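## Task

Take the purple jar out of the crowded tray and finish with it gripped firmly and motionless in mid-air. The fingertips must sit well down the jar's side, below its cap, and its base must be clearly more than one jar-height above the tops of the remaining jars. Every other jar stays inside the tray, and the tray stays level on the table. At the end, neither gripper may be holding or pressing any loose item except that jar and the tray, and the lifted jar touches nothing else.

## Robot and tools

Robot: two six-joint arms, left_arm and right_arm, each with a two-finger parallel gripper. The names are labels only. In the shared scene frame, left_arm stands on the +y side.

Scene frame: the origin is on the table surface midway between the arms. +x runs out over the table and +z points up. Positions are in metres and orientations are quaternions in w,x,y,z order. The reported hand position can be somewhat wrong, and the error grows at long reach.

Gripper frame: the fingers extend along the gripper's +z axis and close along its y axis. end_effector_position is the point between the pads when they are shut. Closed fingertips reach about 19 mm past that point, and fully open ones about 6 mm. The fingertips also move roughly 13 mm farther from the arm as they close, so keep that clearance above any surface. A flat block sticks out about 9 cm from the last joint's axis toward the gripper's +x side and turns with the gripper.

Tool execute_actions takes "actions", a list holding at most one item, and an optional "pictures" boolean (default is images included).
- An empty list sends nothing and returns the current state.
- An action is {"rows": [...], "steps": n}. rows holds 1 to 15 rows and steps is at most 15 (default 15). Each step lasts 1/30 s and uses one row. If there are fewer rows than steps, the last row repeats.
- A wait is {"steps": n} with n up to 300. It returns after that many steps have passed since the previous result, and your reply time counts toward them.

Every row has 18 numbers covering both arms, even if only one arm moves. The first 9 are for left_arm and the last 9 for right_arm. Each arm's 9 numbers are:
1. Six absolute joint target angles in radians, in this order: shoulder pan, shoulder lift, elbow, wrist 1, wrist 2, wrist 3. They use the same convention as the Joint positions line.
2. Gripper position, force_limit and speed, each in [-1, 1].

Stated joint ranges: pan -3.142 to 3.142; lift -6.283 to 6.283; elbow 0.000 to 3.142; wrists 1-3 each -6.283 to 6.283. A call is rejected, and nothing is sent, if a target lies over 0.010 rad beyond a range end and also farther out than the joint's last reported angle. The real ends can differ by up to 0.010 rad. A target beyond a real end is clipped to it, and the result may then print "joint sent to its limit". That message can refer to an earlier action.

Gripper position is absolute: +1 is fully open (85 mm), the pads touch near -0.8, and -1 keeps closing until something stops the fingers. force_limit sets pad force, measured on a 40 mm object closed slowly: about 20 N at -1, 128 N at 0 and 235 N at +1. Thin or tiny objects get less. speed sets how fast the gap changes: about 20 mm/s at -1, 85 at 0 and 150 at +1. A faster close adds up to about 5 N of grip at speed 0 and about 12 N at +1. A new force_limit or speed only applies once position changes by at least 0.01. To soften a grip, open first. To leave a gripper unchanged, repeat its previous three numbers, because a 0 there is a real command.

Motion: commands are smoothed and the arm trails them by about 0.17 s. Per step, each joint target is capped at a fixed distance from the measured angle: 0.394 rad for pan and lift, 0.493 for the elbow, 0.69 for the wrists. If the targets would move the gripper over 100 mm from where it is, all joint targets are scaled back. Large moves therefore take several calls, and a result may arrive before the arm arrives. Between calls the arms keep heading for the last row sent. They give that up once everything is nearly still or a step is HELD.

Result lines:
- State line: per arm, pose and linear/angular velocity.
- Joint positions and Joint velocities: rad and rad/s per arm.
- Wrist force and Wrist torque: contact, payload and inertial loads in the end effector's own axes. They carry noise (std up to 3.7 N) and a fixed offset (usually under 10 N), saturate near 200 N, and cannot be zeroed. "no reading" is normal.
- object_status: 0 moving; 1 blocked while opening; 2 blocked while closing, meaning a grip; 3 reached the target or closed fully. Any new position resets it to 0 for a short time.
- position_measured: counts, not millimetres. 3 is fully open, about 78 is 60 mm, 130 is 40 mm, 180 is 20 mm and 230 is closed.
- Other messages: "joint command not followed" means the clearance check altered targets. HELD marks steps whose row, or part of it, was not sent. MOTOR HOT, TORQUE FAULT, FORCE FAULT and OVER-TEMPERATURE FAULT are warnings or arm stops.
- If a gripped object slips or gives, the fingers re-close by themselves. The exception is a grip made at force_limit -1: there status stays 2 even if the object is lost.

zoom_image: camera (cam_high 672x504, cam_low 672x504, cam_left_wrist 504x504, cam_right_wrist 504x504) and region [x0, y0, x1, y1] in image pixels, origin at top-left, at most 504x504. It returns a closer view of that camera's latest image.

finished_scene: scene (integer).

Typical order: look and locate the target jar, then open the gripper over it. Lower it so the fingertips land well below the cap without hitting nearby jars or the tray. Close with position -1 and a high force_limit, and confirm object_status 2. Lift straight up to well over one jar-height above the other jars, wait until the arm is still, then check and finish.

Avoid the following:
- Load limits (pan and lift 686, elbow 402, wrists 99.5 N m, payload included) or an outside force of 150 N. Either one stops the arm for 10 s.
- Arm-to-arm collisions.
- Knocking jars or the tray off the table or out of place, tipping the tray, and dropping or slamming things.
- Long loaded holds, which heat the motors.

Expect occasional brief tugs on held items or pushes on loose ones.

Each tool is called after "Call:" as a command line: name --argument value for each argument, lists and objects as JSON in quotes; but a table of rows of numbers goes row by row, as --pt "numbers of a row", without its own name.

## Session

Call:
execute_actions --actions '[]'

Scene clock: 0.00 s of 4400.00 s.
left_arm: end_effector_position=(+1.0955, +0.9755, +0.2562) position_measured=3 object_status=3 end_effector_quat_wxyz=(-0.091, +0.724, -0.624, -0.282) end_effector_velocity=(-0.000, -0.001, -0.001) end_effector_angular_velocity=(-0.000, +0.001, -0.001) | right_arm: end_effector_position=(+1.1958, +0.0896, +0.1758) position_measured=3 object_status=3 end_effector_quat_wxyz=(-0.324, +0.858, -0.310, +0.250) end_effector_velocity=(+0.000, +0.000, +0.000) end_effector_angular_velocity=(+0.001, -0.000, +0.001)
Joint positions: left_arm=[-0.065 -1.07   1.638 -1.77  -1.085 -1.864] | right_arm=[ 0.173 -0.831  1.759 -3.324 -1.378 -2.056]
Joint velocities: left_arm=[-0.001  0.     0.    -0.    -0.     0.001] | right_arm=[ 0.     0.    -0.    -0.001  0.001  0.   ]
Motor temperatures (°C, as the motors report them): left_arm=[31 34 34 37 36 37] | right_arm=[34 32 33 37 36 36]
Wrist force (N, on the end effector, along its own x y z axes, offset not removed): no reading
Wrist torque (N m, same axes, about the end effector's origin, offset not removed): no reading

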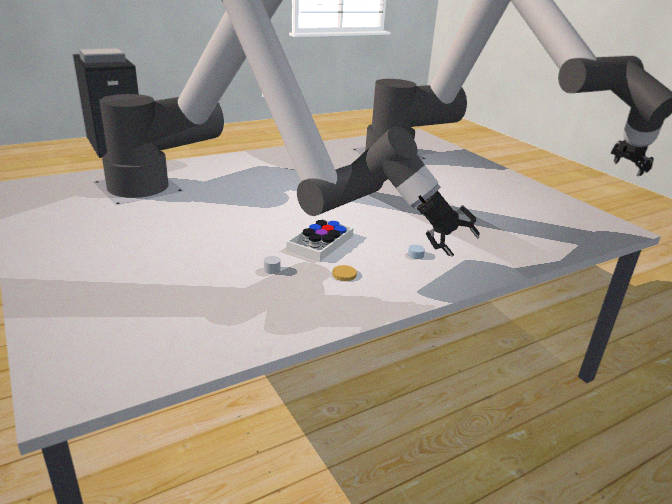

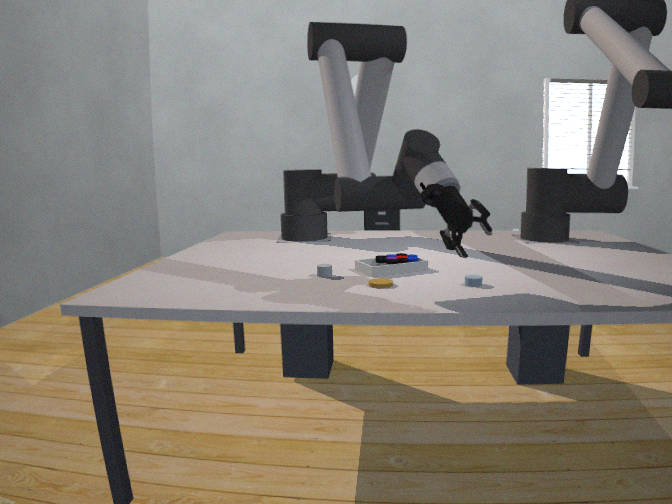

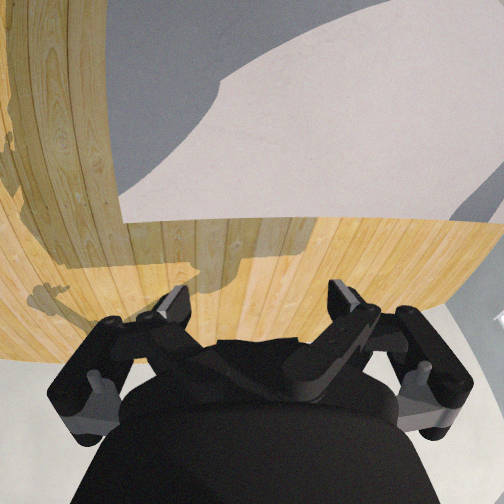

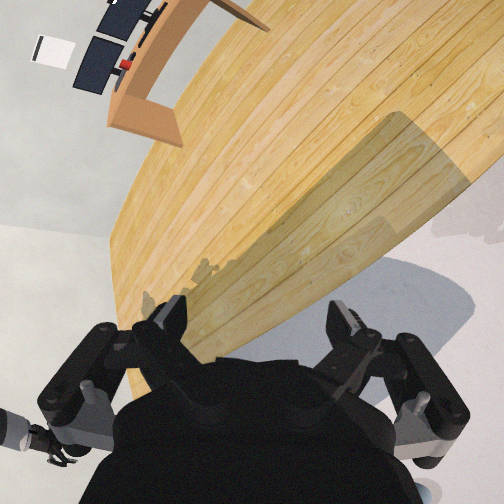

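Call:
zoom_image --camera "cam_high" --region '[275, 205, 365, 270]'

Region (275, 205, 365, 270) of cam_high's 672x504 image, scaled by 5.600, with more detail than that image has.

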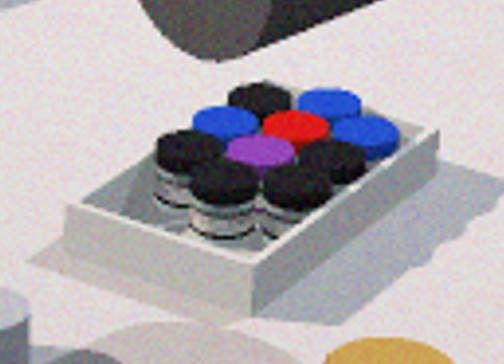

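Call:
execute_actions --actions '[{"rows":[[-0.065,-1.07,1.638,-1.77,-1.085,-1.864,1,0,0,0.172,-1.15,1.85,-2.9,-1.5,-3.4,0.2,-0.9,0]]}]' --pictures false

Call:
execute_actions --actions '[{"steps":8}]' --pictures false

Call:
execute_actions --actions '[{"rows":[[-0.065,-1.07,1.638,-1.77,-1.085,-1.864,1,0,0,0.171,-1.281,2.1682,-2.458,-1.5708,-4.77,0.2,-0.9,0]]}]' --pictures false

Call:
execute_actions --actions '[{"steps":40}]'

Scene clock: 12.50 s of 4400.00 s.
left_arm: end_effector_position=(+1.0957, +0.9755, +0.2563) position_measured=3 object_status=3 end_effector_quat_wxyz=(-0.091, +0.724, -0.623, -0.282) end_effector_velocity=(+0.001, +0.001, +0.002) end_effector_angular_velocity=(+0.000, -0.002, +0.001) | right_arm: end_effector_position=(+1.1078, +0.0242, +0.3357) position_measured=91 object_status=0 end_effector_quat_wxyz=(-0.144, +0.944, +0.001, +0.297) end_effector_velocity=(-0.198, -0.121, +0.261) end_effector_angular_velocity=(-1.744, -0.524, +2.060)
Joint positions: left_arm=[-0.065 -1.07   1.638 -1.77  -1.085 -1.864] | right_arm=[ 0.172 -1.093  1.835 -2.98  -1.48  -2.807]
Joint velocities: left_arm=[ 0.001 -0.001 -0.002 -0.     0.     0.001] | right_arm=[-0.001 -0.451  0.116  0.611 -0.157 -2.757]
Motor temperatures (°C, as the motors report them): left_arm=[31 34 34 37 36 37] | right_arm=[34 32 33 37 36 36]
Wrist force (N, on the end effector, along its own x y z axes, offset not removed): left_arm=[-9.6 5.1 4.5] | right_arm=[1.3 1.5 -5.4]
Wrist torque (N m, same axes, about the end effector's origin, offset not removed): left_arm=[1.79 1.45 0.29] | right_arm=[0.31 0.32 0.58]
Steps of this call (steps 1 to 90: nothing new was sent; then 9.00 s passed at rest; steps 91 to 105: all 15 steps of this action). Readings (joint positions | what the end effector reports):
91: left_arm=[-0.065 -1.070 1.638 -1.770 -1.085 -1.864] | right_arm=[0.173 -0.831 1.759 -3.324 -1.378 -2.056] | left_arm position_measured=3 object_status=3 | right_arm position_measured=3 object_status=0
92: left_arm=[-0.065 -1.070 1.638 -1.770 -1.085 -1.864] | right_arm=[0.173 -0.833 1.761 -3.322 -1.380 -2.058] | left_arm position_measured=3 object_status=3 | right_arm position_measured=3 object_status=0
94: left_arm=[-0.065 -1.070 1.638 -1.770 -1.085 -1.864] | right_arm=[0.173 -0.867 1.774 -3.282 -1.397 -2.104] | left_arm position_measured=3 object_status=3 | right_arm position_measured=10 object_status=0
98: left_arm=[-0.065 -1.070 1.638 -1.770 -1.085 -1.864] | right_arm=[0.173 -0.953 1.797 -3.167 -1.429 -2.299] | left_arm position_measured=3 object_status=3 | right_arm position_measured=38 object_status=0
105: the state above

Scene clock: 12.77 s of 4400.00 s.
left_arm: end_effector_position=(+1.0957, +0.9755, +0.2564) position_measured=3 object_status=3 end_effector_quat_wxyz=(-0.091, +0.724, -0.623, -0.282) end_effector_velocity=(+0.001, -0.000, +0.001) end_effector_angular_velocity=(-0.000, -0.001, -0.000) | right_arm: end_effector_position=(+1.0842, +0.0100, +0.3636) position_measured=104 object_status=0 end_effector_quat_wxyz=(-0.055, +0.920, +0.236, +0.308) end_effector_velocity=(-0.027, -0.015, +0.029) end_effector_angular_velocity=(-0.386, -0.136, +0.527)
Joint positions: left_arm=[-0.065 -1.07   1.638 -1.77  -1.085 -1.864] | right_arm=[ 0.172 -1.143  1.848 -2.91  -1.498 -3.314]
Joint velocities: left_arm=[-0.     0.    -0.001  0.    -0.    -0.   ] | right_arm=[-0.    -0.054  0.015  0.075 -0.017 -0.669]
Motor temperatures (°C, as the motors report them): left_arm=[31 34 34 37 36 37] | right_arm=[34 32 33 37 36 36]
Wrist force (N, on the end effector, along its own x y z axes, offset not removed): left_arm=[-11.1 3.0 2.3] | right_arm=[-0.4 1.8 -1.5]
Wrist torque (N m, same axes, about the end effector's origin, offset not removed): left_arm=[1.26 1.78 0.29] | right_arm=[0.52 0.52 0.61]
Steps of this call (steps 1 to 8: the robot went on to your last target). Readings (joint positions | what the end effector reports):
1: left_arm=[-0.065 -1.070 1.638 -1.770 -1.085 -1.864] | right_arm=[0.172 -1.106 1.838 -2.961 -1.484 -2.901] | left_arm position_measured=3 object_status=3 | right_arm position_measured=97 object_status=0
2: left_arm=[-0.065 -1.070 1.638 -1.770 -1.085 -1.864] | right_arm=[0.172 -1.116 1.841 -2.947 -1.488 -2.995] | left_arm position_measured=3 object_status=3 | right_arm position_measured=100 object_status=0
4: left_arm=[-0.065 -1.070 1.638 -1.770 -1.085 -1.864] | right_arm=[0.172 -1.130 1.845 -2.928 -1.493 -3.155] | left_arm position_measured=3 object_status=3 | right_arm position_measured=103 object_status=0
8: the state above

Scene clock: 13.27 s of 4400.00 s.
left_arm: end_effector_position=(+1.0957, +0.9755, +0.2564) position_measured=3 object_status=3 end_effector_quat_wxyz=(-0.091, +0.724, -0.623, -0.282) end_effector_velocity=(-0.001, +0.000, -0.001) end_effector_angular_velocity=(+0.000, +0.001, +0.000) | right_arm: end_effector_position=(+0.9222, -0.0555, +0.2448) position_measured=104 object_status=3 end_effector_quat_wxyz=(+0.007, +0.883, +0.441, +0.160) end_effector_velocity=(-0.387, -0.151, -0.238) end_effector_angular_velocity=(-0.622, +0.479, +1.112)
Joint positions: left_arm=[-0.065 -1.07   1.638 -1.77  -1.085 -1.864] | right_arm=[ 0.171 -1.215  2.009 -2.685 -1.535 -3.757]
Joint velocities: left_arm=[0.    0.    0.001 0.    0.    0.   ] | right_arm=[-0.001 -0.146  0.347  0.485 -0.077 -1.199]
Motor temperatures (°C, as the motors report them): left_arm=[31 34 34 37 36 37] | right_arm=[34 32 33 37 36 36]
Wrist force (N, on the end effector, along its own x y z axes, offset not removed): left_arm=[-9.7 6.9 3.6] | right_arm=[-3.1 4.7 1.8]
Wrist torque (N m, same axes, about the end effector's origin, offset not removed): left_arm=[2.11 1.60 0.38] | right_arm=[1.01 1.05 0.67]
Steps of this call (steps 1 to 15: all 15 steps of this action). Readings (joint positions | what the end effector reports):
1: left_arm=[-0.065 -1.070 1.638 -1.770 -1.085 -1.864] | right_arm=[0.172 -1.145 1.849 -2.907 -1.498 -3.334] | left_arm position_measured=3 object_status=3 | right_arm position_measured=104 object_status=0
2: left_arm=[-0.065 -1.070 1.638 -1.770 -1.085 -1.864] | right_arm=[0.172 -1.148 1.851 -2.903 -1.500 -3.352] | left_arm position_measured=3 object_status=3 | right_arm position_measured=104 object_status=0
4: left_arm=[-0.065 -1.070 1.638 -1.770 -1.085 -1.864] | right_arm=[0.172 -1.159 1.876 -2.871 -1.506 -3.402] | left_arm position_measured=3 object_status=3 | right_arm position_measured=104 object_status=3
8: left_arm=[-0.065 -1.070 1.638 -1.770 -1.085 -1.864] | right_arm=[0.172 -1.179 1.925 -2.801 -1.517 -3.514] | left_arm position_measured=3 object_status=3 | right_arm position_measured=104 object_status=3
15: the state above

Scene clock: 14.60 s of 4400.00 s.
left_arm: end_effector_position=(+1.0957, +0.9754, +0.2564) position_measured=3 object_status=3 end_effector_quat_wxyz=(-0.091, +0.724, -0.623, -0.282) end_effector_velocity=(+0.001, +0.001, +0.002) end_effector_angular_velocity=(-0.001, -0.002, -0.000) | right_arm: end_effector_position=(+0.7298, -0.1295, +0.1499) position_measured=104 object_status=3 end_effector_quat_wxyz=(+0.000, +0.568, +0.823, +0.000) end_effector_velocity=(-0.000, -0.000, -0.000) end_effector_angular_velocity=(-0.000, +0.000, +0.001)
Joint positions: left_arm=[-0.065 -1.07   1.638 -1.77  -1.085 -1.864] | right_arm=[ 0.171 -1.281  2.168 -2.458 -1.571 -4.77 ]
Joint velocities: left_arm=[ 0.001 -0.    -0.002 -0.    -0.     0.001] | right_arm=[ 0.    -0.     0.     0.    -0.    -0.001]
Motor temperatures (°C, as the motors report them): left_arm=[31 34 34 37 36 37] | right_arm=[34 32 33 37 36 36]
Wrist force (N, on the end effector, along its own x y z axes, offset not removed): left_arm=[-7.7 4.4 4.9] | right_arm=[-1.2 1.2 0.4]
Wrist torque (N m, same axes, about the end effector's origin, offset not removed): left_arm=[1.68 1.20 0.24] | right_arm=[0.34 0.71 0.55]
Steps of this call (steps 1 to 40: the robot went on to your last target). Readings (joint positions | what the end effector reports):
1: left_arm=[-0.065 -1.070 1.638 -1.770 -1.085 -1.864] | right_arm=[0.171 -1.219 2.020 -2.668 -1.538 -3.799] | left_arm position_measured=3 object_status=3 | right_arm position_measured=104 object_status=3
2: left_arm=[-0.065 -1.070 1.638 -1.770 -1.085 -1.864] | right_arm=[0.171 -1.224 2.032 -2.652 -1.541 -3.843] | left_arm position_measured=3 object_status=3 | right_arm position_measured=104 object_status=3
4: left_arm=[-0.065 -1.070 1.638 -1.770 -1.085 -1.864] | right_arm=[0.171 -1.234 2.055 -2.619 -1.546 -3.940] | left_arm position_measured=3 object_status=3 | right_arm position_measured=104 object_status=3
8: left_arm=[-0.065 -1.070 1.638 -1.770 -1.085 -1.864] | right_arm=[0.171 -1.253 2.100 -2.555 -1.556 -4.181] | left_arm position_measured=3 object_status=3 | right_arm position_measured=104 object_status=3
40: the state above

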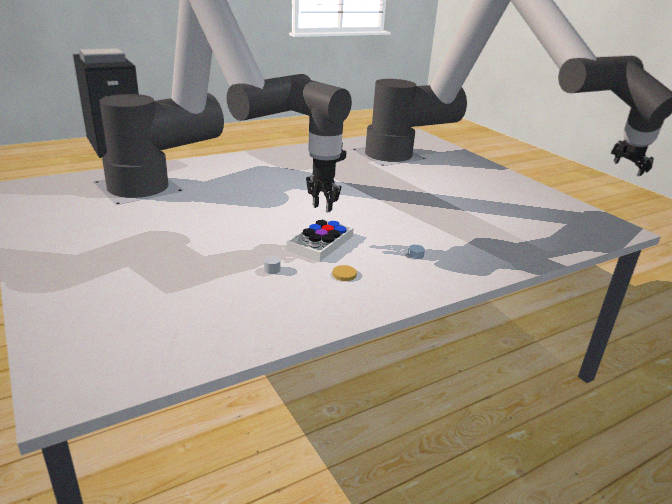

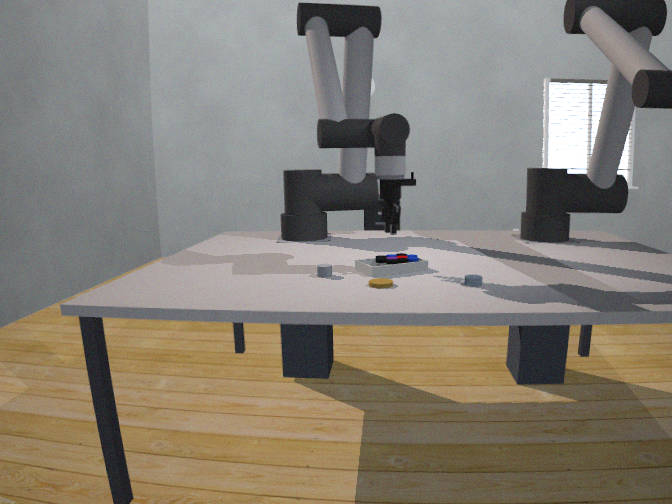

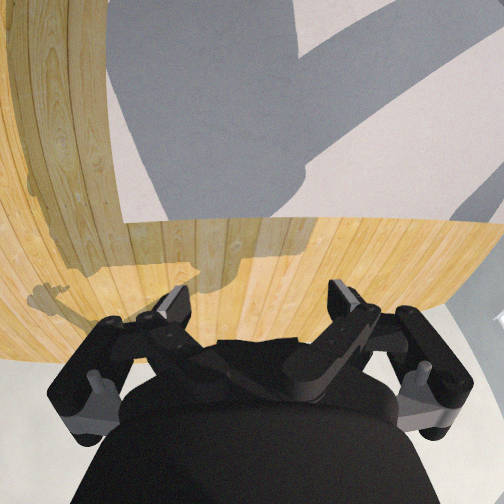

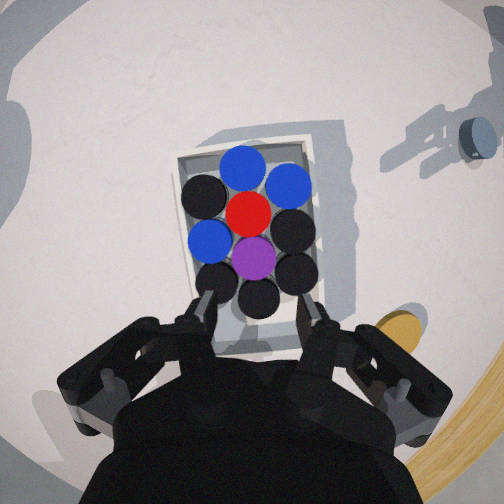

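Call:
execute_actions --actions '[{"rows":[[-0.065,-1.07,1.638,-1.77,-1.085,-1.864,1,0,0,0.122,-1.1993,2.2097,-2.5812,-1.5708,-4.941,0.15,-0.9,0]]}]' --pictures false

Call:
execute_actions --actions '[{"steps":10}]'

Call:
zoom_image --camera "cam_low" --region '[345, 220, 435, 285]'

Scene clock: 26.60 s of 4400.00 s.
left_arm: end_effector_position=(+1.0957, +0.9754, +0.2564) position_measured=3 object_status=3 end_effector_quat_wxyz=(-0.091, +0.724, -0.623, -0.282) end_effector_velocity=(-0.000, -0.000, -0.000) end_effector_angular_velocity=(+0.000, +0.000, -0.001) | right_arm: end_effector_position=(+0.7443, -0.1678, +0.0774) position_measured=110 object_status=3 end_effector_quat_wxyz=(-0.000, +0.519, +0.855, -0.000) end_effector_velocity=(+0.006, -0.012, -0.020) end_effector_angular_velocity=(-0.003, -0.006, +0.044)
Joint positions: left_arm=[-0.065 -1.07   1.638 -1.77  -1.085 -1.864] | right_arm=[ 0.124 -1.202  2.208 -2.576 -1.571 -4.934]
Joint velocities: left_arm=[-0.  0.  0. -0.  0.  0.] | right_arm=[-0.014  0.023  0.011 -0.039 -0.004 -0.057]
Motor temperatures (°C, as the motors report them): left_arm=[31 34 34 37 36 37] | right_arm=[34 32 33 37 36 36]
Wrist force (N, on the end effector, along its own x y z axes, offset not removed): left_arm=[-12.2 5.2 2.8] | right_arm=[-0.6 2.0 0.6]
Wrist torque (N m, same axes, about the end effector's origin, offset not removed): left_arm=[1.68 2.11 0.41] | right_arm=[0.56 0.59 0.62]
Steps of this call (steps 1 to 15: the robot went on to your last target; steps 16 to 90: nothing new was sent; then 8.50 s passed at rest; steps 91 to 105: all 15 steps of this action). Readings (joint positions | what the end effector reports):
91: left_arm=[-0.065 -1.070 1.638 -1.770 -1.085 -1.864] | right_arm=[0.171 -1.281 2.168 -2.458 -1.571 -4.770] | left_arm position_measured=3 object_status=3 | right_arm position_measured=104 object_status=0
92: left_arm=[-0.065 -1.070 1.638 -1.770 -1.085 -1.864] | right_arm=[0.169 -1.279 2.170 -2.460 -1.571 -4.772] | left_arm position_measured=3 object_status=3 | right_arm position_measured=104 object_status=0
94: left_arm=[-0.065 -1.070 1.638 -1.770 -1.085 -1.864] | right_arm=[0.153 -1.254 2.184 -2.493 -1.571 -4.812] | left_arm position_measured=3 object_status=3 | right_arm position_measured=108 object_status=0
98: left_arm=[-0.065 -1.070 1.638 -1.770 -1.085 -1.864] | right_arm=[0.133 -1.218 2.201 -2.550 -1.571 -4.895] | left_arm position_measured=3 object_status=3 | right_arm position_measured=110 object_status=0
105: the state above

Scene clock: 26.93 s of 4400.00 s.
left_arm: end_effector_position=(+1.0957, +0.9754, +0.2564) position_measured=3 object_status=3 end_effector_quat_wxyz=(-0.091, +0.724, -0.623, -0.282) end_effector_velocity=(+0.002, +0.000, +0.002) end_effector_angular_velocity=(-0.000, -0.004, +0.001) | right_arm: end_effector_position=(+0.7448, -0.1690, +0.0750) position_measured=110 object_status=3 end_effector_quat_wxyz=(+0.000, +0.517, +0.856, +0.000) end_effector_velocity=(+0.001, -0.000, -0.001) end_effector_angular_velocity=(+0.001, +0.000, +0.003)
Joint positions: left_arm=[-0.065 -1.07   1.638 -1.77  -1.085 -1.864] | right_arm=[ 0.122 -1.2    2.21  -2.581 -1.571 -4.94 ]
Joint velocities: left_arm=[ 0.    -0.    -0.003  0.    -0.    -0.001] | right_arm=[-0.001  0.002  0.    -0.002  0.001 -0.004]
Motor temperatures (°C, as the motors report them): left_arm=[31 34 34 37 36 37] | right_arm=[34 32 33 37 36 36]
Wrist force (N, on the end effector, along its own x y z axes, offset not removed): left_arm=[-10.3 4.1 0.8] | right_arm=[-0.2 5.4 -0.6]
Wrist torque (N m, same axes, about the end effector's origin, offset not removed): left_arm=[1.43 1.48 0.38] | right_arm=[1.10 0.53 0.59]
Steps of this call (steps 1 to 10: the robot went on to your last target). Readings (joint positions | what the end effector reports):
1: left_arm=[-0.065 -1.070 1.638 -1.770 -1.085 -1.864] | right_arm=[0.123 -1.202 2.209 -2.577 -1.571 -4.935] | left_arm position_measured=3 object_status=3 | right_arm position_measured=110 object_status=3
2: left_arm=[-0.065 -1.070 1.638 -1.770 -1.085 -1.864] | right_arm=[0.123 -1.201 2.209 -2.578 -1.571 -4.937] | left_arm position_measured=3 object_status=3 | right_arm position_measured=110 object_status=3
4: left_arm=[-0.065 -1.070 1.638 -1.770 -1.085 -1.864] | right_arm=[0.123 -1.200 2.209 -2.580 -1.571 -4.938] | left_arm position_measured=3 object_status=3 | right_arm position_measured=110 object_status=3
8: left_arm=[-0.065 -1.070 1.638 -1.770 -1.085 -1.864] | right_arm=[0.122 -1.200 2.210 -2.581 -1.571 -4.940] | left_arm position_measured=3 object_status=3 | right_arm position_measured=110 object_status=3
10: the state above

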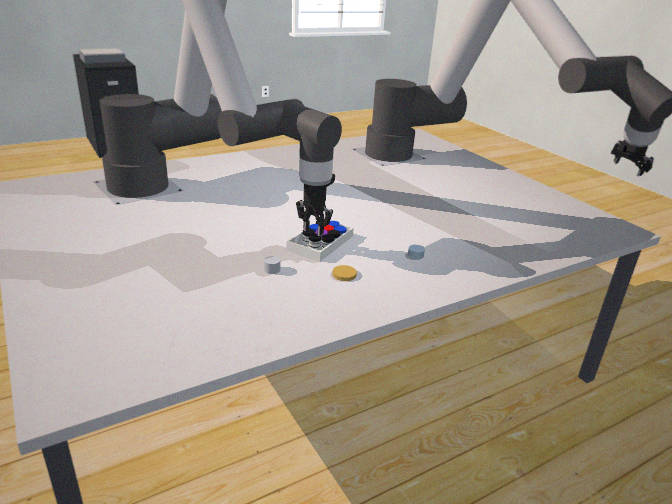

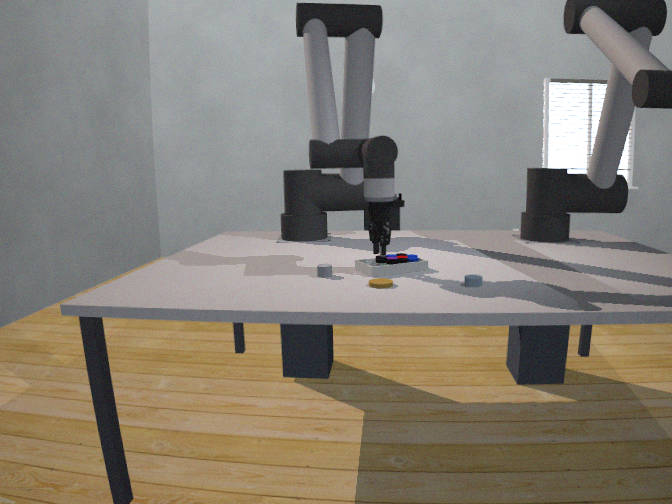

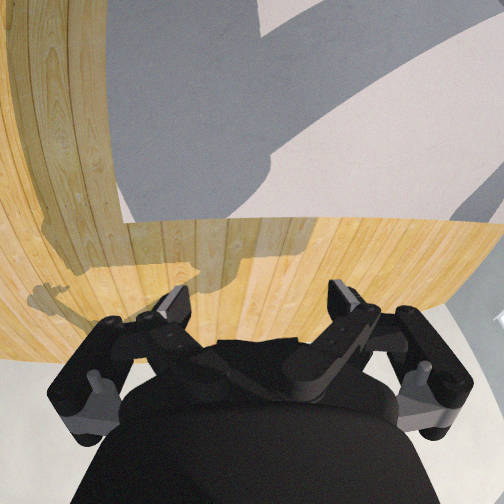

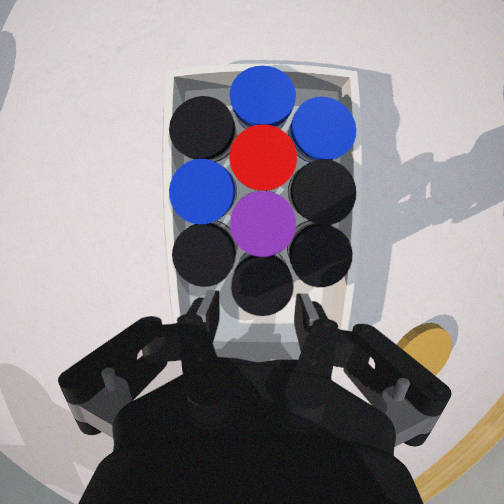

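Region (345, 220, 435, 285) of cam_low's 672x504 image, scaled by 5.600, with more detail than that image has.

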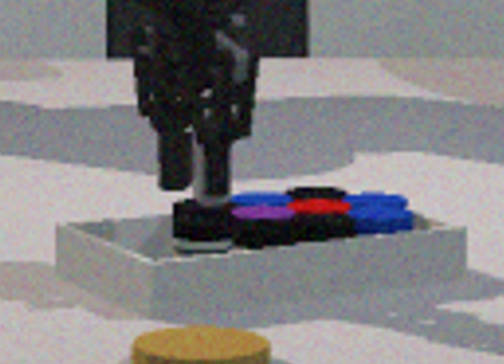

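Call:
execute_actions --actions '[{"rows":[[-0.065,-1.07,1.638,-1.77,-1.085,-1.864,1,0,0,0.1217,-1.197,2.2054,-2.5792,-1.5708,-4.941,0.1,-0.9,0]],"steps":7}]' --pictures false

Call:
execute_actions --actions '[{"rows":[[-0.065,-1.07,1.638,-1.77,-1.085,-1.864,1,0,0,0.1217,-1.1833,2.2092,-2.5967,-1.5708,-4.941,0.1,-0.9,0]]}]'

Call:
zoom_image --camera "cam_right_wrist" --region '[150, 200, 370, 370]'

Call:
zoom_image --camera "cam_high" --region '[275, 200, 365, 265]'

Scene clock: 33.20 s of 4400.00 s.
left_arm: end_effector_position=(+1.0957, +0.9754, +0.2564) position_measured=3 object_status=3 end_effector_quat_wxyz=(-0.091, +0.724, -0.623, -0.282) end_effector_velocity=(-0.000, +0.001, +0.001) end_effector_angular_velocity=(+0.000, -0.001, +0.001) | right_arm: end_effector_position=(+0.7470, -0.1688, +0.0747) position_measured=116 object_status=0 end_effector_quat_wxyz=(+0.000, +0.517, +0.856, +0.000) end_effector_velocity=(+0.006, +0.000, -0.000) end_effector_angular_velocity=(-0.002, +0.001, +0.001)
Joint positions: left_arm=[-0.065 -1.07   1.638 -1.77  -1.085 -1.864] | right_arm=[ 0.122 -1.198  2.207 -2.58  -1.571 -4.941]
Joint velocities: left_arm=[ 0.001 -0.001  0.     0.     0.    -0.   ] | right_arm=[-0.001  0.005 -0.009  0.006 -0.002 -0.002]
Motor temperatures (°C, as the motors report them): left_arm=[31 34 34 37 36 37] | right_arm=[34 32 33 37 36 36]
Wrist force (N, on the end effector, along its own x y z axes, offset not removed): left_arm=[-10.2 4.0 3.2] | right_arm=[1.2 5.7 1.5]
Wrist torque (N m, same axes, about the end effector's origin, offset not removed): left_arm=[1.55 1.64 0.31] | right_arm=[1.23 0.26 0.63]
Steps of this call (steps 1 to 15: the robot went on to your last target; steps 16 to 90: nothing new was sent; then 3.03 s passed at rest; steps 91 to 97: all 7 steps of this action). Readings (joint positions | what the end effector reports):
91: left_arm=[-0.065 -1.070 1.638 -1.770 -1.085 -1.864] | right_arm=[0.122 -1.199 2.210 -2.581 -1.571 -4.941] | left_arm position_measured=3 object_status=3 | right_arm position_measured=110 object_status=0
92: left_arm=[-0.065 -1.070 1.638 -1.770 -1.085 -1.864] | right_arm=[0.122 -1.199 2.210 -2.581 -1.571 -4.941] | left_arm position_measured=3 object_status=3 | right_arm position_measured=110 object_status=0
94: left_arm=[-0.065 -1.070 1.638 -1.770 -1.085 -1.864] | right_arm=[0.122 -1.198 2.208 -2.581 -1.571 -4.941] | left_arm position_measured=3 object_status=3 | right_arm position_measured=114 object_status=0
97: the state above

Scene clock: 33.70 s of 4400.00 s.
left_arm: end_effector_position=(+1.0957, +0.9754, +0.2564) position_measured=3 object_status=3 end_effector_quat_wxyz=(-0.091, +0.724, -0.623, -0.282) end_effector_velocity=(+0.000, -0.000, +0.000) end_effector_angular_velocity=(+0.000, -0.001, -0.000) | right_arm: end_effector_position=(+0.7481, -0.1686, +0.0641) position_measured=117 object_status=3 end_effector_quat_wxyz=(+0.000, +0.517, +0.856, +0.000) end_effector_velocity=(-0.002, -0.001, -0.004) end_effector_angular_velocity=(-0.002, +0.002, -0.001)
Joint positions: left_arm=[-0.065 -1.07   1.638 -1.77  -1.085 -1.864] | right_arm=[ 0.122 -1.184  2.209 -2.596 -1.571 -4.941]
Joint velocities: left_arm=[-0.    -0.    -0.    -0.001  0.    -0.   ] | right_arm=[-0.     0.004  0.003 -0.004 -0.001  0.001]
Motor temperatures (°C, as the motors report them): left_arm=[31 34 34 37 36 37] | right_arm=[34 32 33 37 36 36]
Wrist force (N, on the end effector, along its own x y z axes, offset not removed): left_arm=[-9.2 3.6 3.9] | right_arm=[-2.5 2.3 1.1]
Wrist torque (N m, same axes, about the end effector's origin, offset not removed): left_arm=[1.51 1.36 0.44] | right_arm=[0.51 0.93 0.65]
Steps of this call (steps 1 to 15: all 15 steps of this action). Readings (joint positions | what the end effector reports):
1: left_arm=[-0.065 -1.070 1.638 -1.770 -1.085 -1.864] | right_arm=[0.122 -1.197 2.206 -2.580 -1.571 -4.941] | left_arm position_measured=3 object_status=3 | right_arm position_measured=116 object_status=0
2: left_arm=[-0.065 -1.070 1.638 -1.770 -1.085 -1.864] | right_arm=[0.122 -1.196 2.206 -2.581 -1.571 -4.941] | left_arm position_measured=3 object_status=3 | right_arm position_measured=117 object_status=0
4: left_arm=[-0.065 -1.070 1.638 -1.770 -1.085 -1.864] | right_arm=[0.122 -1.192 2.207 -2.586 -1.571 -4.941] | left_arm position_measured=3 object_status=3 | right_arm position_measured=117 object_status=0
8: left_arm=[-0.065 -1.070 1.638 -1.770 -1.085 -1.864] | right_arm=[0.122 -1.186 2.208 -2.593 -1.571 -4.941] | left_arm position_measured=3 object_status=3 | right_arm position_measured=117 object_status=3
15: the state above

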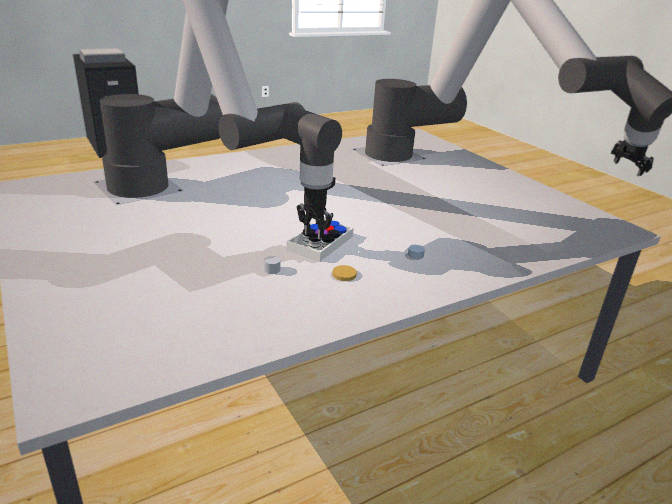

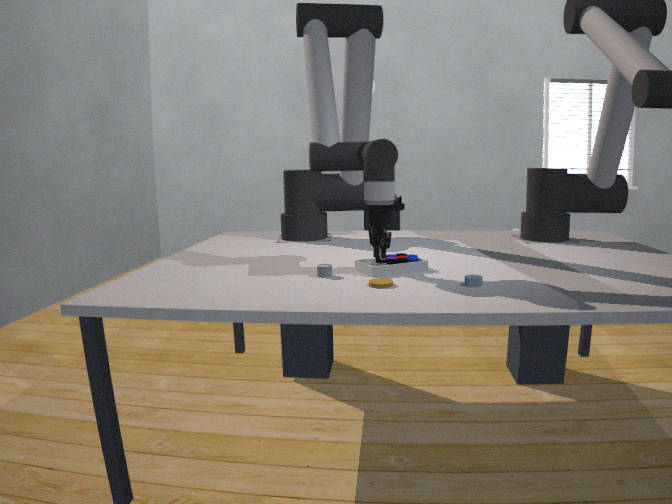

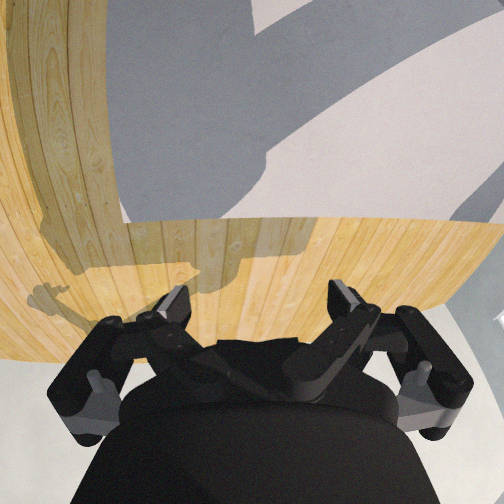

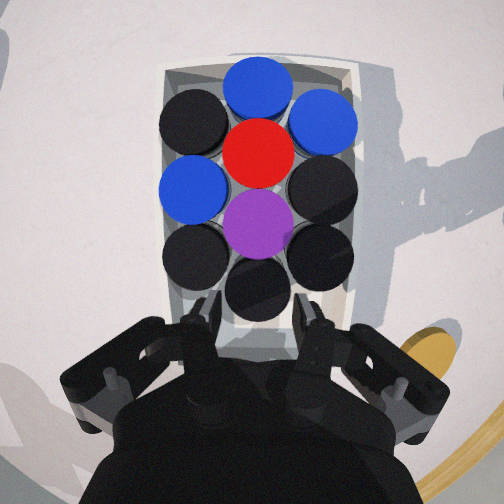

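Region (150, 200, 370, 370) of cam_right_wrist's 504x504 image, scaled by 2.291, with more detail than that image has; it fills the top 389 rows of this view, and the rest is white.

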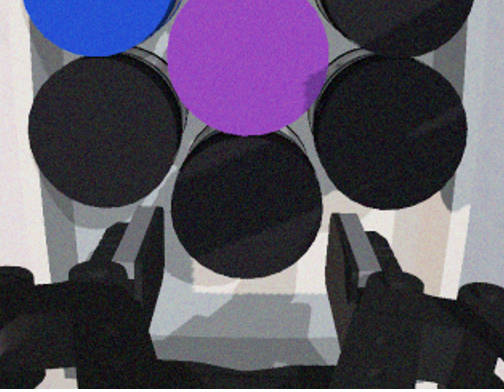

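Region (275, 200, 365, 265) of cam_high's 672x504 image, scaled by 5.600, with more detail than that image has.

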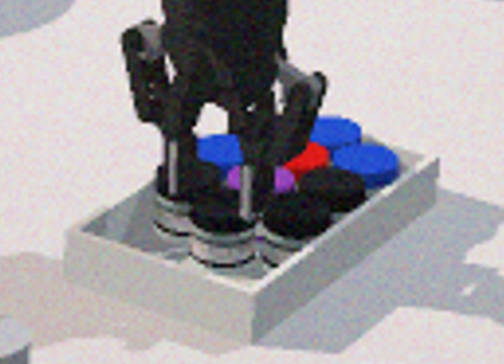

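Call:
execute_actions --actions '[{"rows":[[-0.065,-1.07,1.638,-1.77,-1.085,-1.864,1,0,0,0.1217,-1.1683,2.2132,-2.6157,-1.5708,-4.941,0.05,-0.9,0]],"steps":12}]' --pictures false

Call:
execute_actions --actions '[{"rows":[[-0.065,-1.07,1.638,-1.77,-1.085,-1.864,1,0,0,0.1268,-1.1683,2.2132,-2.6157,-1.5708,-4.936,0.05,-0.9,0]],"steps":12}]' --pictures false

Call:
execute_actions --actions '[{"rows":[[-0.065,-1.07,1.638,-1.77,-1.085,-1.864,1,0,0,0.1268,-1.1683,2.2132,-2.6157,-1.5708,-4.936,-1,-0.9,-0.6]],"steps":13}]' --pictures false

Call:
execute_actions --actions '[{"rows":[[-0.065,-1.07,1.638,-1.77,-1.085,-1.864,1,0,0,0.1268,-1.1702,2.2127,-2.6133,-1.5708,-4.936,-1,-0.9,-0.6]],"steps":9}]' --pictures false

Call:
execute_actions --actions '[{"rows":[[-0.065,-1.07,1.638,-1.77,-1.085,-1.864,1,0,0,0.095,-1.17,2.2123,-2.6131,-1.5708,-4.968,-1,-0.9,-0.6]]}]'

Call:
zoom_image --camera "cam_high" --region '[275, 200, 365, 265]'

Scene clock: 44.20 s of 4400.00 s.
left_arm: end_effector_position=(+1.0957, +0.9754, +0.2564) position_measured=3 object_status=3 end_effector_quat_wxyz=(-0.091, +0.724, -0.623, -0.282) end_effector_velocity=(-0.000, -0.000, -0.000) end_effector_angular_velocity=(+0.000, +0.000, +0.000) | right_arm: end_effector_position=(+0.7481, -0.1686, +0.0526) position_measured=123 object_status=0 end_effector_quat_wxyz=(-0.000, +0.517, +0.856, -0.000) end_effector_velocity=(+0.000, -0.000, -0.007) end_effector_angular_velocity=(-0.001, +0.000, -0.001)
Joint positions: left_arm=[-0.065 -1.07   1.638 -1.77  -1.085 -1.864] | right_arm=[ 0.122 -1.169  2.213 -2.614 -1.571 -4.941]
Joint velocities: left_arm=[-0.  0.  0.  0. -0. -0.] | right_arm=[-0.     0.009  0.002 -0.01  -0.001  0.001]
Motor temperatures (°C, as the motors report them): left_arm=[31 34 34 37 36 37] | right_arm=[34 32 33 37 36 36]
Wrist force (N, on the end effector, along its own x y z axes, offset not removed): left_arm=[-7.3 3.9 2.3] | right_arm=[0.3 2.7 2.7]
Wrist torque (N m, same axes, about the end effector's origin, offset not removed): left_arm=[1.43 1.07 0.37] | right_arm=[0.57 0.31 0.62]
Steps of this call (steps 1 to 15: the robot went on to your last target; steps 16 to 90: nothing new was sent; then 7.10 s passed at rest; steps 91 to 102: all 12 steps of this action). Readings (joint positions | what the end effector reports):
91: left_arm=[-0.065 -1.070 1.638 -1.770 -1.085 -1.864] | right_arm=[0.122 -1.183 2.209 -2.597 -1.571 -4.941] | left_arm position_measured=3 object_status=3 | right_arm position_measured=117 object_status=0
92: left_arm=[-0.065 -1.070 1.638 -1.770 -1.085 -1.864] | right_arm=[0.122 -1.182 2.209 -2.598 -1.571 -4.941] | left_arm position_measured=3 object_status=3 | right_arm position_measured=117 object_status=0
94: left_arm=[-0.065 -1.070 1.638 -1.770 -1.085 -1.864] | right_arm=[0.122 -1.177 2.211 -2.604 -1.571 -4.941] | left_arm position_measured=3 object_status=3 | right_arm position_measured=120 object_status=0
98: left_arm=[-0.065 -1.070 1.638 -1.770 -1.085 -1.864] | right_arm=[0.122 -1.171 2.212 -2.612 -1.571 -4.941] | left_arm position_measured=3 object_status=3 | right_arm position_measured=122 object_status=0
102: the state above

Scene clock: 44.60 s of 4400.00 s.
left_arm: end_effector_position=(+1.0957, +0.9754, +0.2564) position_measured=3 object_status=3 end_effector_quat_wxyz=(-0.091, +0.724, -0.623, -0.282) end_effector_velocity=(-0.000, +0.001, -0.000) end_effector_angular_velocity=(+0.000, +0.000, +0.000) | right_arm: end_effector_position=(+0.7462, -0.1649, +0.0518) position_measured=123 object_status=3 end_effector_quat_wxyz=(+0.000, +0.517, +0.856, +0.000) end_effector_velocity=(-0.001, +0.003, +0.000) end_effector_angular_velocity=(+0.001, -0.001, +0.002)
Joint positions: left_arm=[-0.065 -1.07   1.638 -1.77  -1.085 -1.864] | right_arm=[ 0.126 -1.168  2.213 -2.616 -1.571 -4.936]
Joint velocities: left_arm=[ 0.001  0.    -0.    -0.     0.     0.001] | right_arm=[ 0.003  0.    -0.001 -0.001  0.001  0.001]
Motor temperatures (°C, as the motors report them): left_arm=[31 34 34 37 36 37] | right_arm=[34 32 33 37 36 36]
Wrist force (N, on the end effector, along its own x y z axes, offset not removed): left_arm=[-10.6 6.8 1.8] | right_arm=[-1.3 -0.5 0.8]
Wrist torque (N m, same axes, about the end effector's origin, offset not removed): left_arm=[2.04 1.83 0.33] | right_arm=[-0.19 0.31 0.57]
Steps of this call (steps 1 to 12: all 12 steps of this action). Readings (joint positions | what the end effector reports):
1: left_arm=[-0.065 -1.070 1.638 -1.770 -1.085 -1.864] | right_arm=[0.122 -1.169 2.213 -2.615 -1.571 -4.941] | left_arm position_measured=3 object_status=3 | right_arm position_measured=123 object_status=3
2: left_arm=[-0.065 -1.070 1.638 -1.770 -1.085 -1.864] | right_arm=[0.122 -1.169 2.213 -2.615 -1.571 -4.941] | left_arm position_measured=3 object_status=3 | right_arm position_measured=123 object_status=3
4: left_arm=[-0.065 -1.070 1.638 -1.770 -1.085 -1.864] | right_arm=[0.124 -1.169 2.213 -2.615 -1.571 -4.939] | left_arm position_measured=3 object_status=3 | right_arm position_measured=123 object_status=3
8: left_arm=[-0.065 -1.070 1.638 -1.770 -1.085 -1.864] | right_arm=[0.126 -1.168 2.213 -2.616 -1.571 -4.937] | left_arm position_measured=3 object_status=3 | right_arm position_measured=123 object_status=3
12: the state above

Scene clock: 45.03 s of 4400.00 s.
left_arm: end_effector_position=(+1.0957, +0.9754, +0.2564) position_measured=3 object_status=3 end_effector_quat_wxyz=(-0.091, +0.724, -0.623, -0.282) end_effector_velocity=(+0.001, -0.001, +0.001) end_effector_angular_velocity=(-0.000, -0.002, -0.001) | right_arm: end_effector_position=(+0.7460, -0.1646, +0.0517) position_measured=129 object_status=2 end_effector_quat_wxyz=(+0.000, +0.517, +0.856, +0.000) end_effector_velocity=(+0.000, -0.000, +0.000) end_effector_angular_velocity=(-0.002, -0.000, +0.000)
Joint positions: left_arm=[-0.065 -1.07   1.638 -1.77  -1.085 -1.864] | right_arm=[ 0.127 -1.168  2.213 -2.616 -1.571 -4.936]
Joint velocities: left_arm=[-0.001 -0.    -0.001 -0.    -0.     0.   ] | right_arm=[ 0.    -0.    -0.     0.    -0.002 -0.   ]
Motor temperatures (°C, as the motors report them): left_arm=[31 34 34 37 36 37] | right_arm=[34 32 33 37 36 36]
Wrist force (N, on the end effector, along its own x y z axes, offset not removed): left_arm=[-8.7 2.2 3.0] | right_arm=[-5.2 2.5 -14.5]
Wrist torque (N m, same axes, about the end effector's origin, offset not removed): left_arm=[1.07 1.30 0.28] | right_arm=[1.21 0.59 0.64]
Steps of this call (steps 1 to 13: all 13 steps of this action). Readings (joint positions | what the end effector reports):
1: left_arm=[-0.065 -1.070 1.638 -1.770 -1.085 -1.864] | right_arm=[0.126 -1.168 2.213 -2.616 -1.571 -4.936] | left_arm position_measured=3 object_status=3 | right_arm position_measured=123 object_status=0
2: left_arm=[-0.065 -1.070 1.638 -1.770 -1.085 -1.864] | right_arm=[0.127 -1.168 2.213 -2.616 -1.571 -4.936] | left_arm position_measured=3 object_status=3 | right_arm position_measured=123 object_status=0
4: left_arm=[-0.065 -1.070 1.638 -1.770 -1.085 -1.864] | right_arm=[0.127 -1.168 2.213 -2.616 -1.571 -4.936] | left_arm position_measured=3 object_status=3 | right_arm position_measured=126 object_status=0
8: left_arm=[-0.065 -1.070 1.638 -1.770 -1.085 -1.864] | right_arm=[0.127 -1.168 2.213 -2.616 -1.571 -4.936] | left_arm position_measured=3 object_status=3 | right_arm position_measured=129 object_status=0
13: the state above

Scene clock: 45.33 s of 4400.00 s.
left_arm: end_effector_position=(+1.0957, +0.9754, +0.2564) position_measured=3 object_status=3 end_effector_quat_wxyz=(-0.091, +0.724, -0.623, -0.282) end_effector_velocity=(-0.000, -0.000, +0.000) end_effector_angular_velocity=(+0.000, -0.000, +0.000) | right_arm: end_effector_position=(+0.7458, -0.1646, +0.0528) position_measured=129 object_status=2 end_effector_quat_wxyz=(-0.000, +0.517, +0.856, -0.000) end_effector_velocity=(+0.000, -0.001, +0.002) end_effector_angular_velocity=(-0.002, -0.000, -0.001)
Joint positions: left_arm=[-0.065 -1.07   1.638 -1.77  -1.085 -1.864] | right_arm=[ 0.127 -1.17   2.213 -2.614 -1.571 -4.936]
Joint velocities: left_arm=[-0.    -0.001  0.     0.     0.    -0.001] | right_arm=[ 0.    -0.003 -0.001  0.004 -0.002  0.001]
Motor temperatures (°C, as the motors report them): left_arm=[31 34 34 37 36 37] | right_arm=[34 32 33 37 36 36]
Wrist force (N, on the end effector, along its own x y z axes, offset not removed): left_arm=[-12.5 0.8 2.5] | right_arm=[0.7 2.8 3.3]
Wrist torque (N m, same axes, about the end effector's origin, offset not removed): left_arm=[0.98 2.00 0.33] | right_arm=[0.46 0.27 0.54]
Steps of this call (steps 1 to 9: all 9 steps of this action). Readings (joint positions | what the end effector reports):
1: left_arm=[-0.065 -1.070 1.638 -1.770 -1.085 -1.864] | right_arm=[0.127 -1.168 2.213 -2.616 -1.571 -4.936] | left_arm position_measured=3 object_status=3 | right_arm position_measured=129 object_status=2
2: left_arm=[-0.065 -1.070 1.638 -1.770 -1.085 -1.864] | right_arm=[0.127 -1.168 2.213 -2.616 -1.571 -4.936] | left_arm position_measured=3 object_status=3 | right_arm position_measured=129 object_status=2
4: left_arm=[-0.065 -1.070 1.638 -1.770 -1.085 -1.864] | right_arm=[0.127 -1.169 2.213 -2.615 -1.571 -4.936] | left_arm position_measured=3 object_status=3 | right_arm position_measured=129 object_status=2
8: left_arm=[-0.065 -1.070 1.638 -1.770 -1.085 -1.864] | right_arm=[0.127 -1.170 2.213 -2.614 -1.571 -4.936] | left_arm position_measured=3 object_status=3 | right_arm position_measured=129 object_status=2
9: the state above

Scene clock: 45.83 s of 4400.00 s.
left_arm: end_effector_position=(+1.0957, +0.9754, +0.2564) position_measured=3 object_status=3 end_effector_quat_wxyz=(-0.091, +0.724, -0.623, -0.282) end_effector_velocity=(-0.001, -0.000, -0.001) end_effector_angular_velocity=(+0.000, +0.002, -0.001) | right_arm: end_effector_position=(+0.7586, -0.1887, +0.0532) position_measured=129 object_status=2 end_effector_quat_wxyz=(-0.000, +0.517, +0.856, -0.000) end_effector_velocity=(+0.003, -0.007, -0.000) end_effector_angular_velocity=(+0.001, +0.001, +0.000)
Joint positions: left_arm=[-0.065 -1.07   1.638 -1.77  -1.085 -1.864] | right_arm=[ 0.096 -1.17   2.212 -2.613 -1.571 -4.967]
Joint velocities: left_arm=[-0.     0.     0.001  0.     0.     0.   ] | right_arm=[-0.009 -0.     0.     0.001  0.001 -0.009]
Motor temperatures (°C, as the motors report them): left_arm=[31 34 34 37 36 37] | right_arm=[34 32 33 37 36 36]
Wrist force (N, on the end effector, along its own x y z axes, offset not removed): left_arm=[-5.6 1.3 1.8] | right_arm=[0.5 4.5 0.8]
Wrist torque (N m, same axes, about the end effector's origin, offset not removed): left_arm=[1.12 0.64 0.33] | right_arm=[0.90 0.35 0.61]
Steps of this call (steps 1 to 15: all 15 steps of this action). Readings (joint positions | what the end effector reports):
1: left_arm=[-0.065 -1.070 1.638 -1.770 -1.085 -1.864] | right_arm=[0.127 -1.170 2.213 -2.614 -1.571 -4.936] | left_arm position_measured=3 object_status=3 | right_arm position_measured=129 object_status=2
2: left_arm=[-0.065 -1.070 1.638 -1.770 -1.085 -1.864] | right_arm=[0.125 -1.170 2.213 -2.614 -1.571 -4.938] | left_arm position_measured=3 object_status=3 | right_arm position_measured=129 object_status=2
4: left_arm=[-0.065 -1.070 1.638 -1.770 -1.085 -1.864] | right_arm=[0.115 -1.170 2.213 -2.613 -1.571 -4.948] | left_arm position_measured=3 object_status=3 | right_arm position_measured=129 object_status=2
8: left_arm=[-0.065 -1.070 1.638 -1.770 -1.085 -1.864] | right_arm=[0.102 -1.170 2.212 -2.613 -1.571 -4.961] | left_arm position_measured=3 object_status=3 | right_arm position_measured=129 object_status=2
15: the state above

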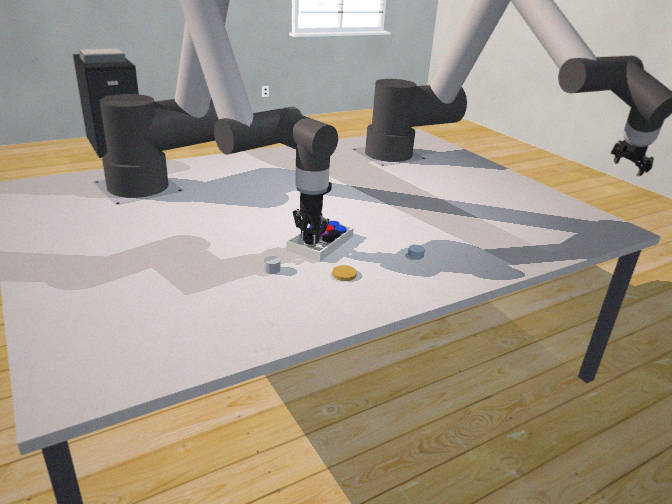

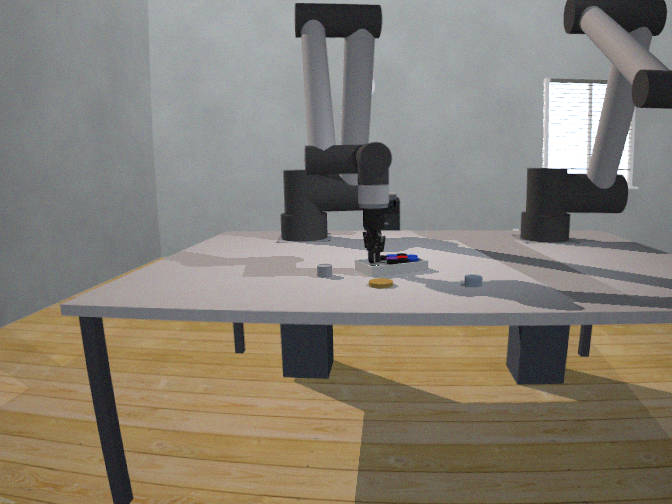

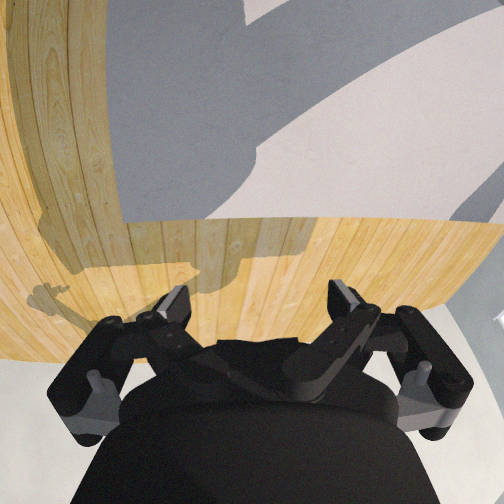

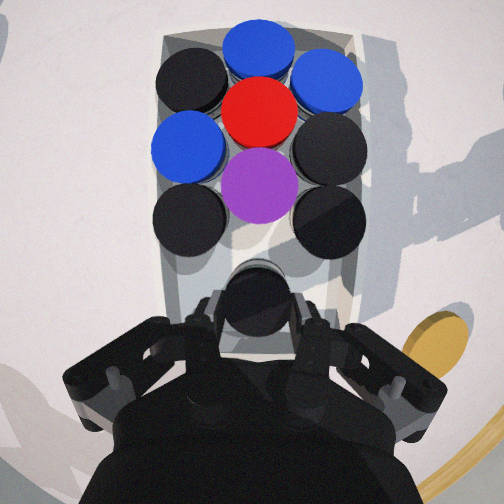

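Region (275, 200, 365, 265) of cam_high's 672x504 image, scaled by 5.600, with more detail than that image has.

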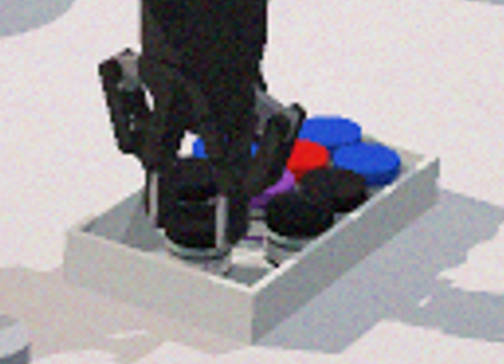

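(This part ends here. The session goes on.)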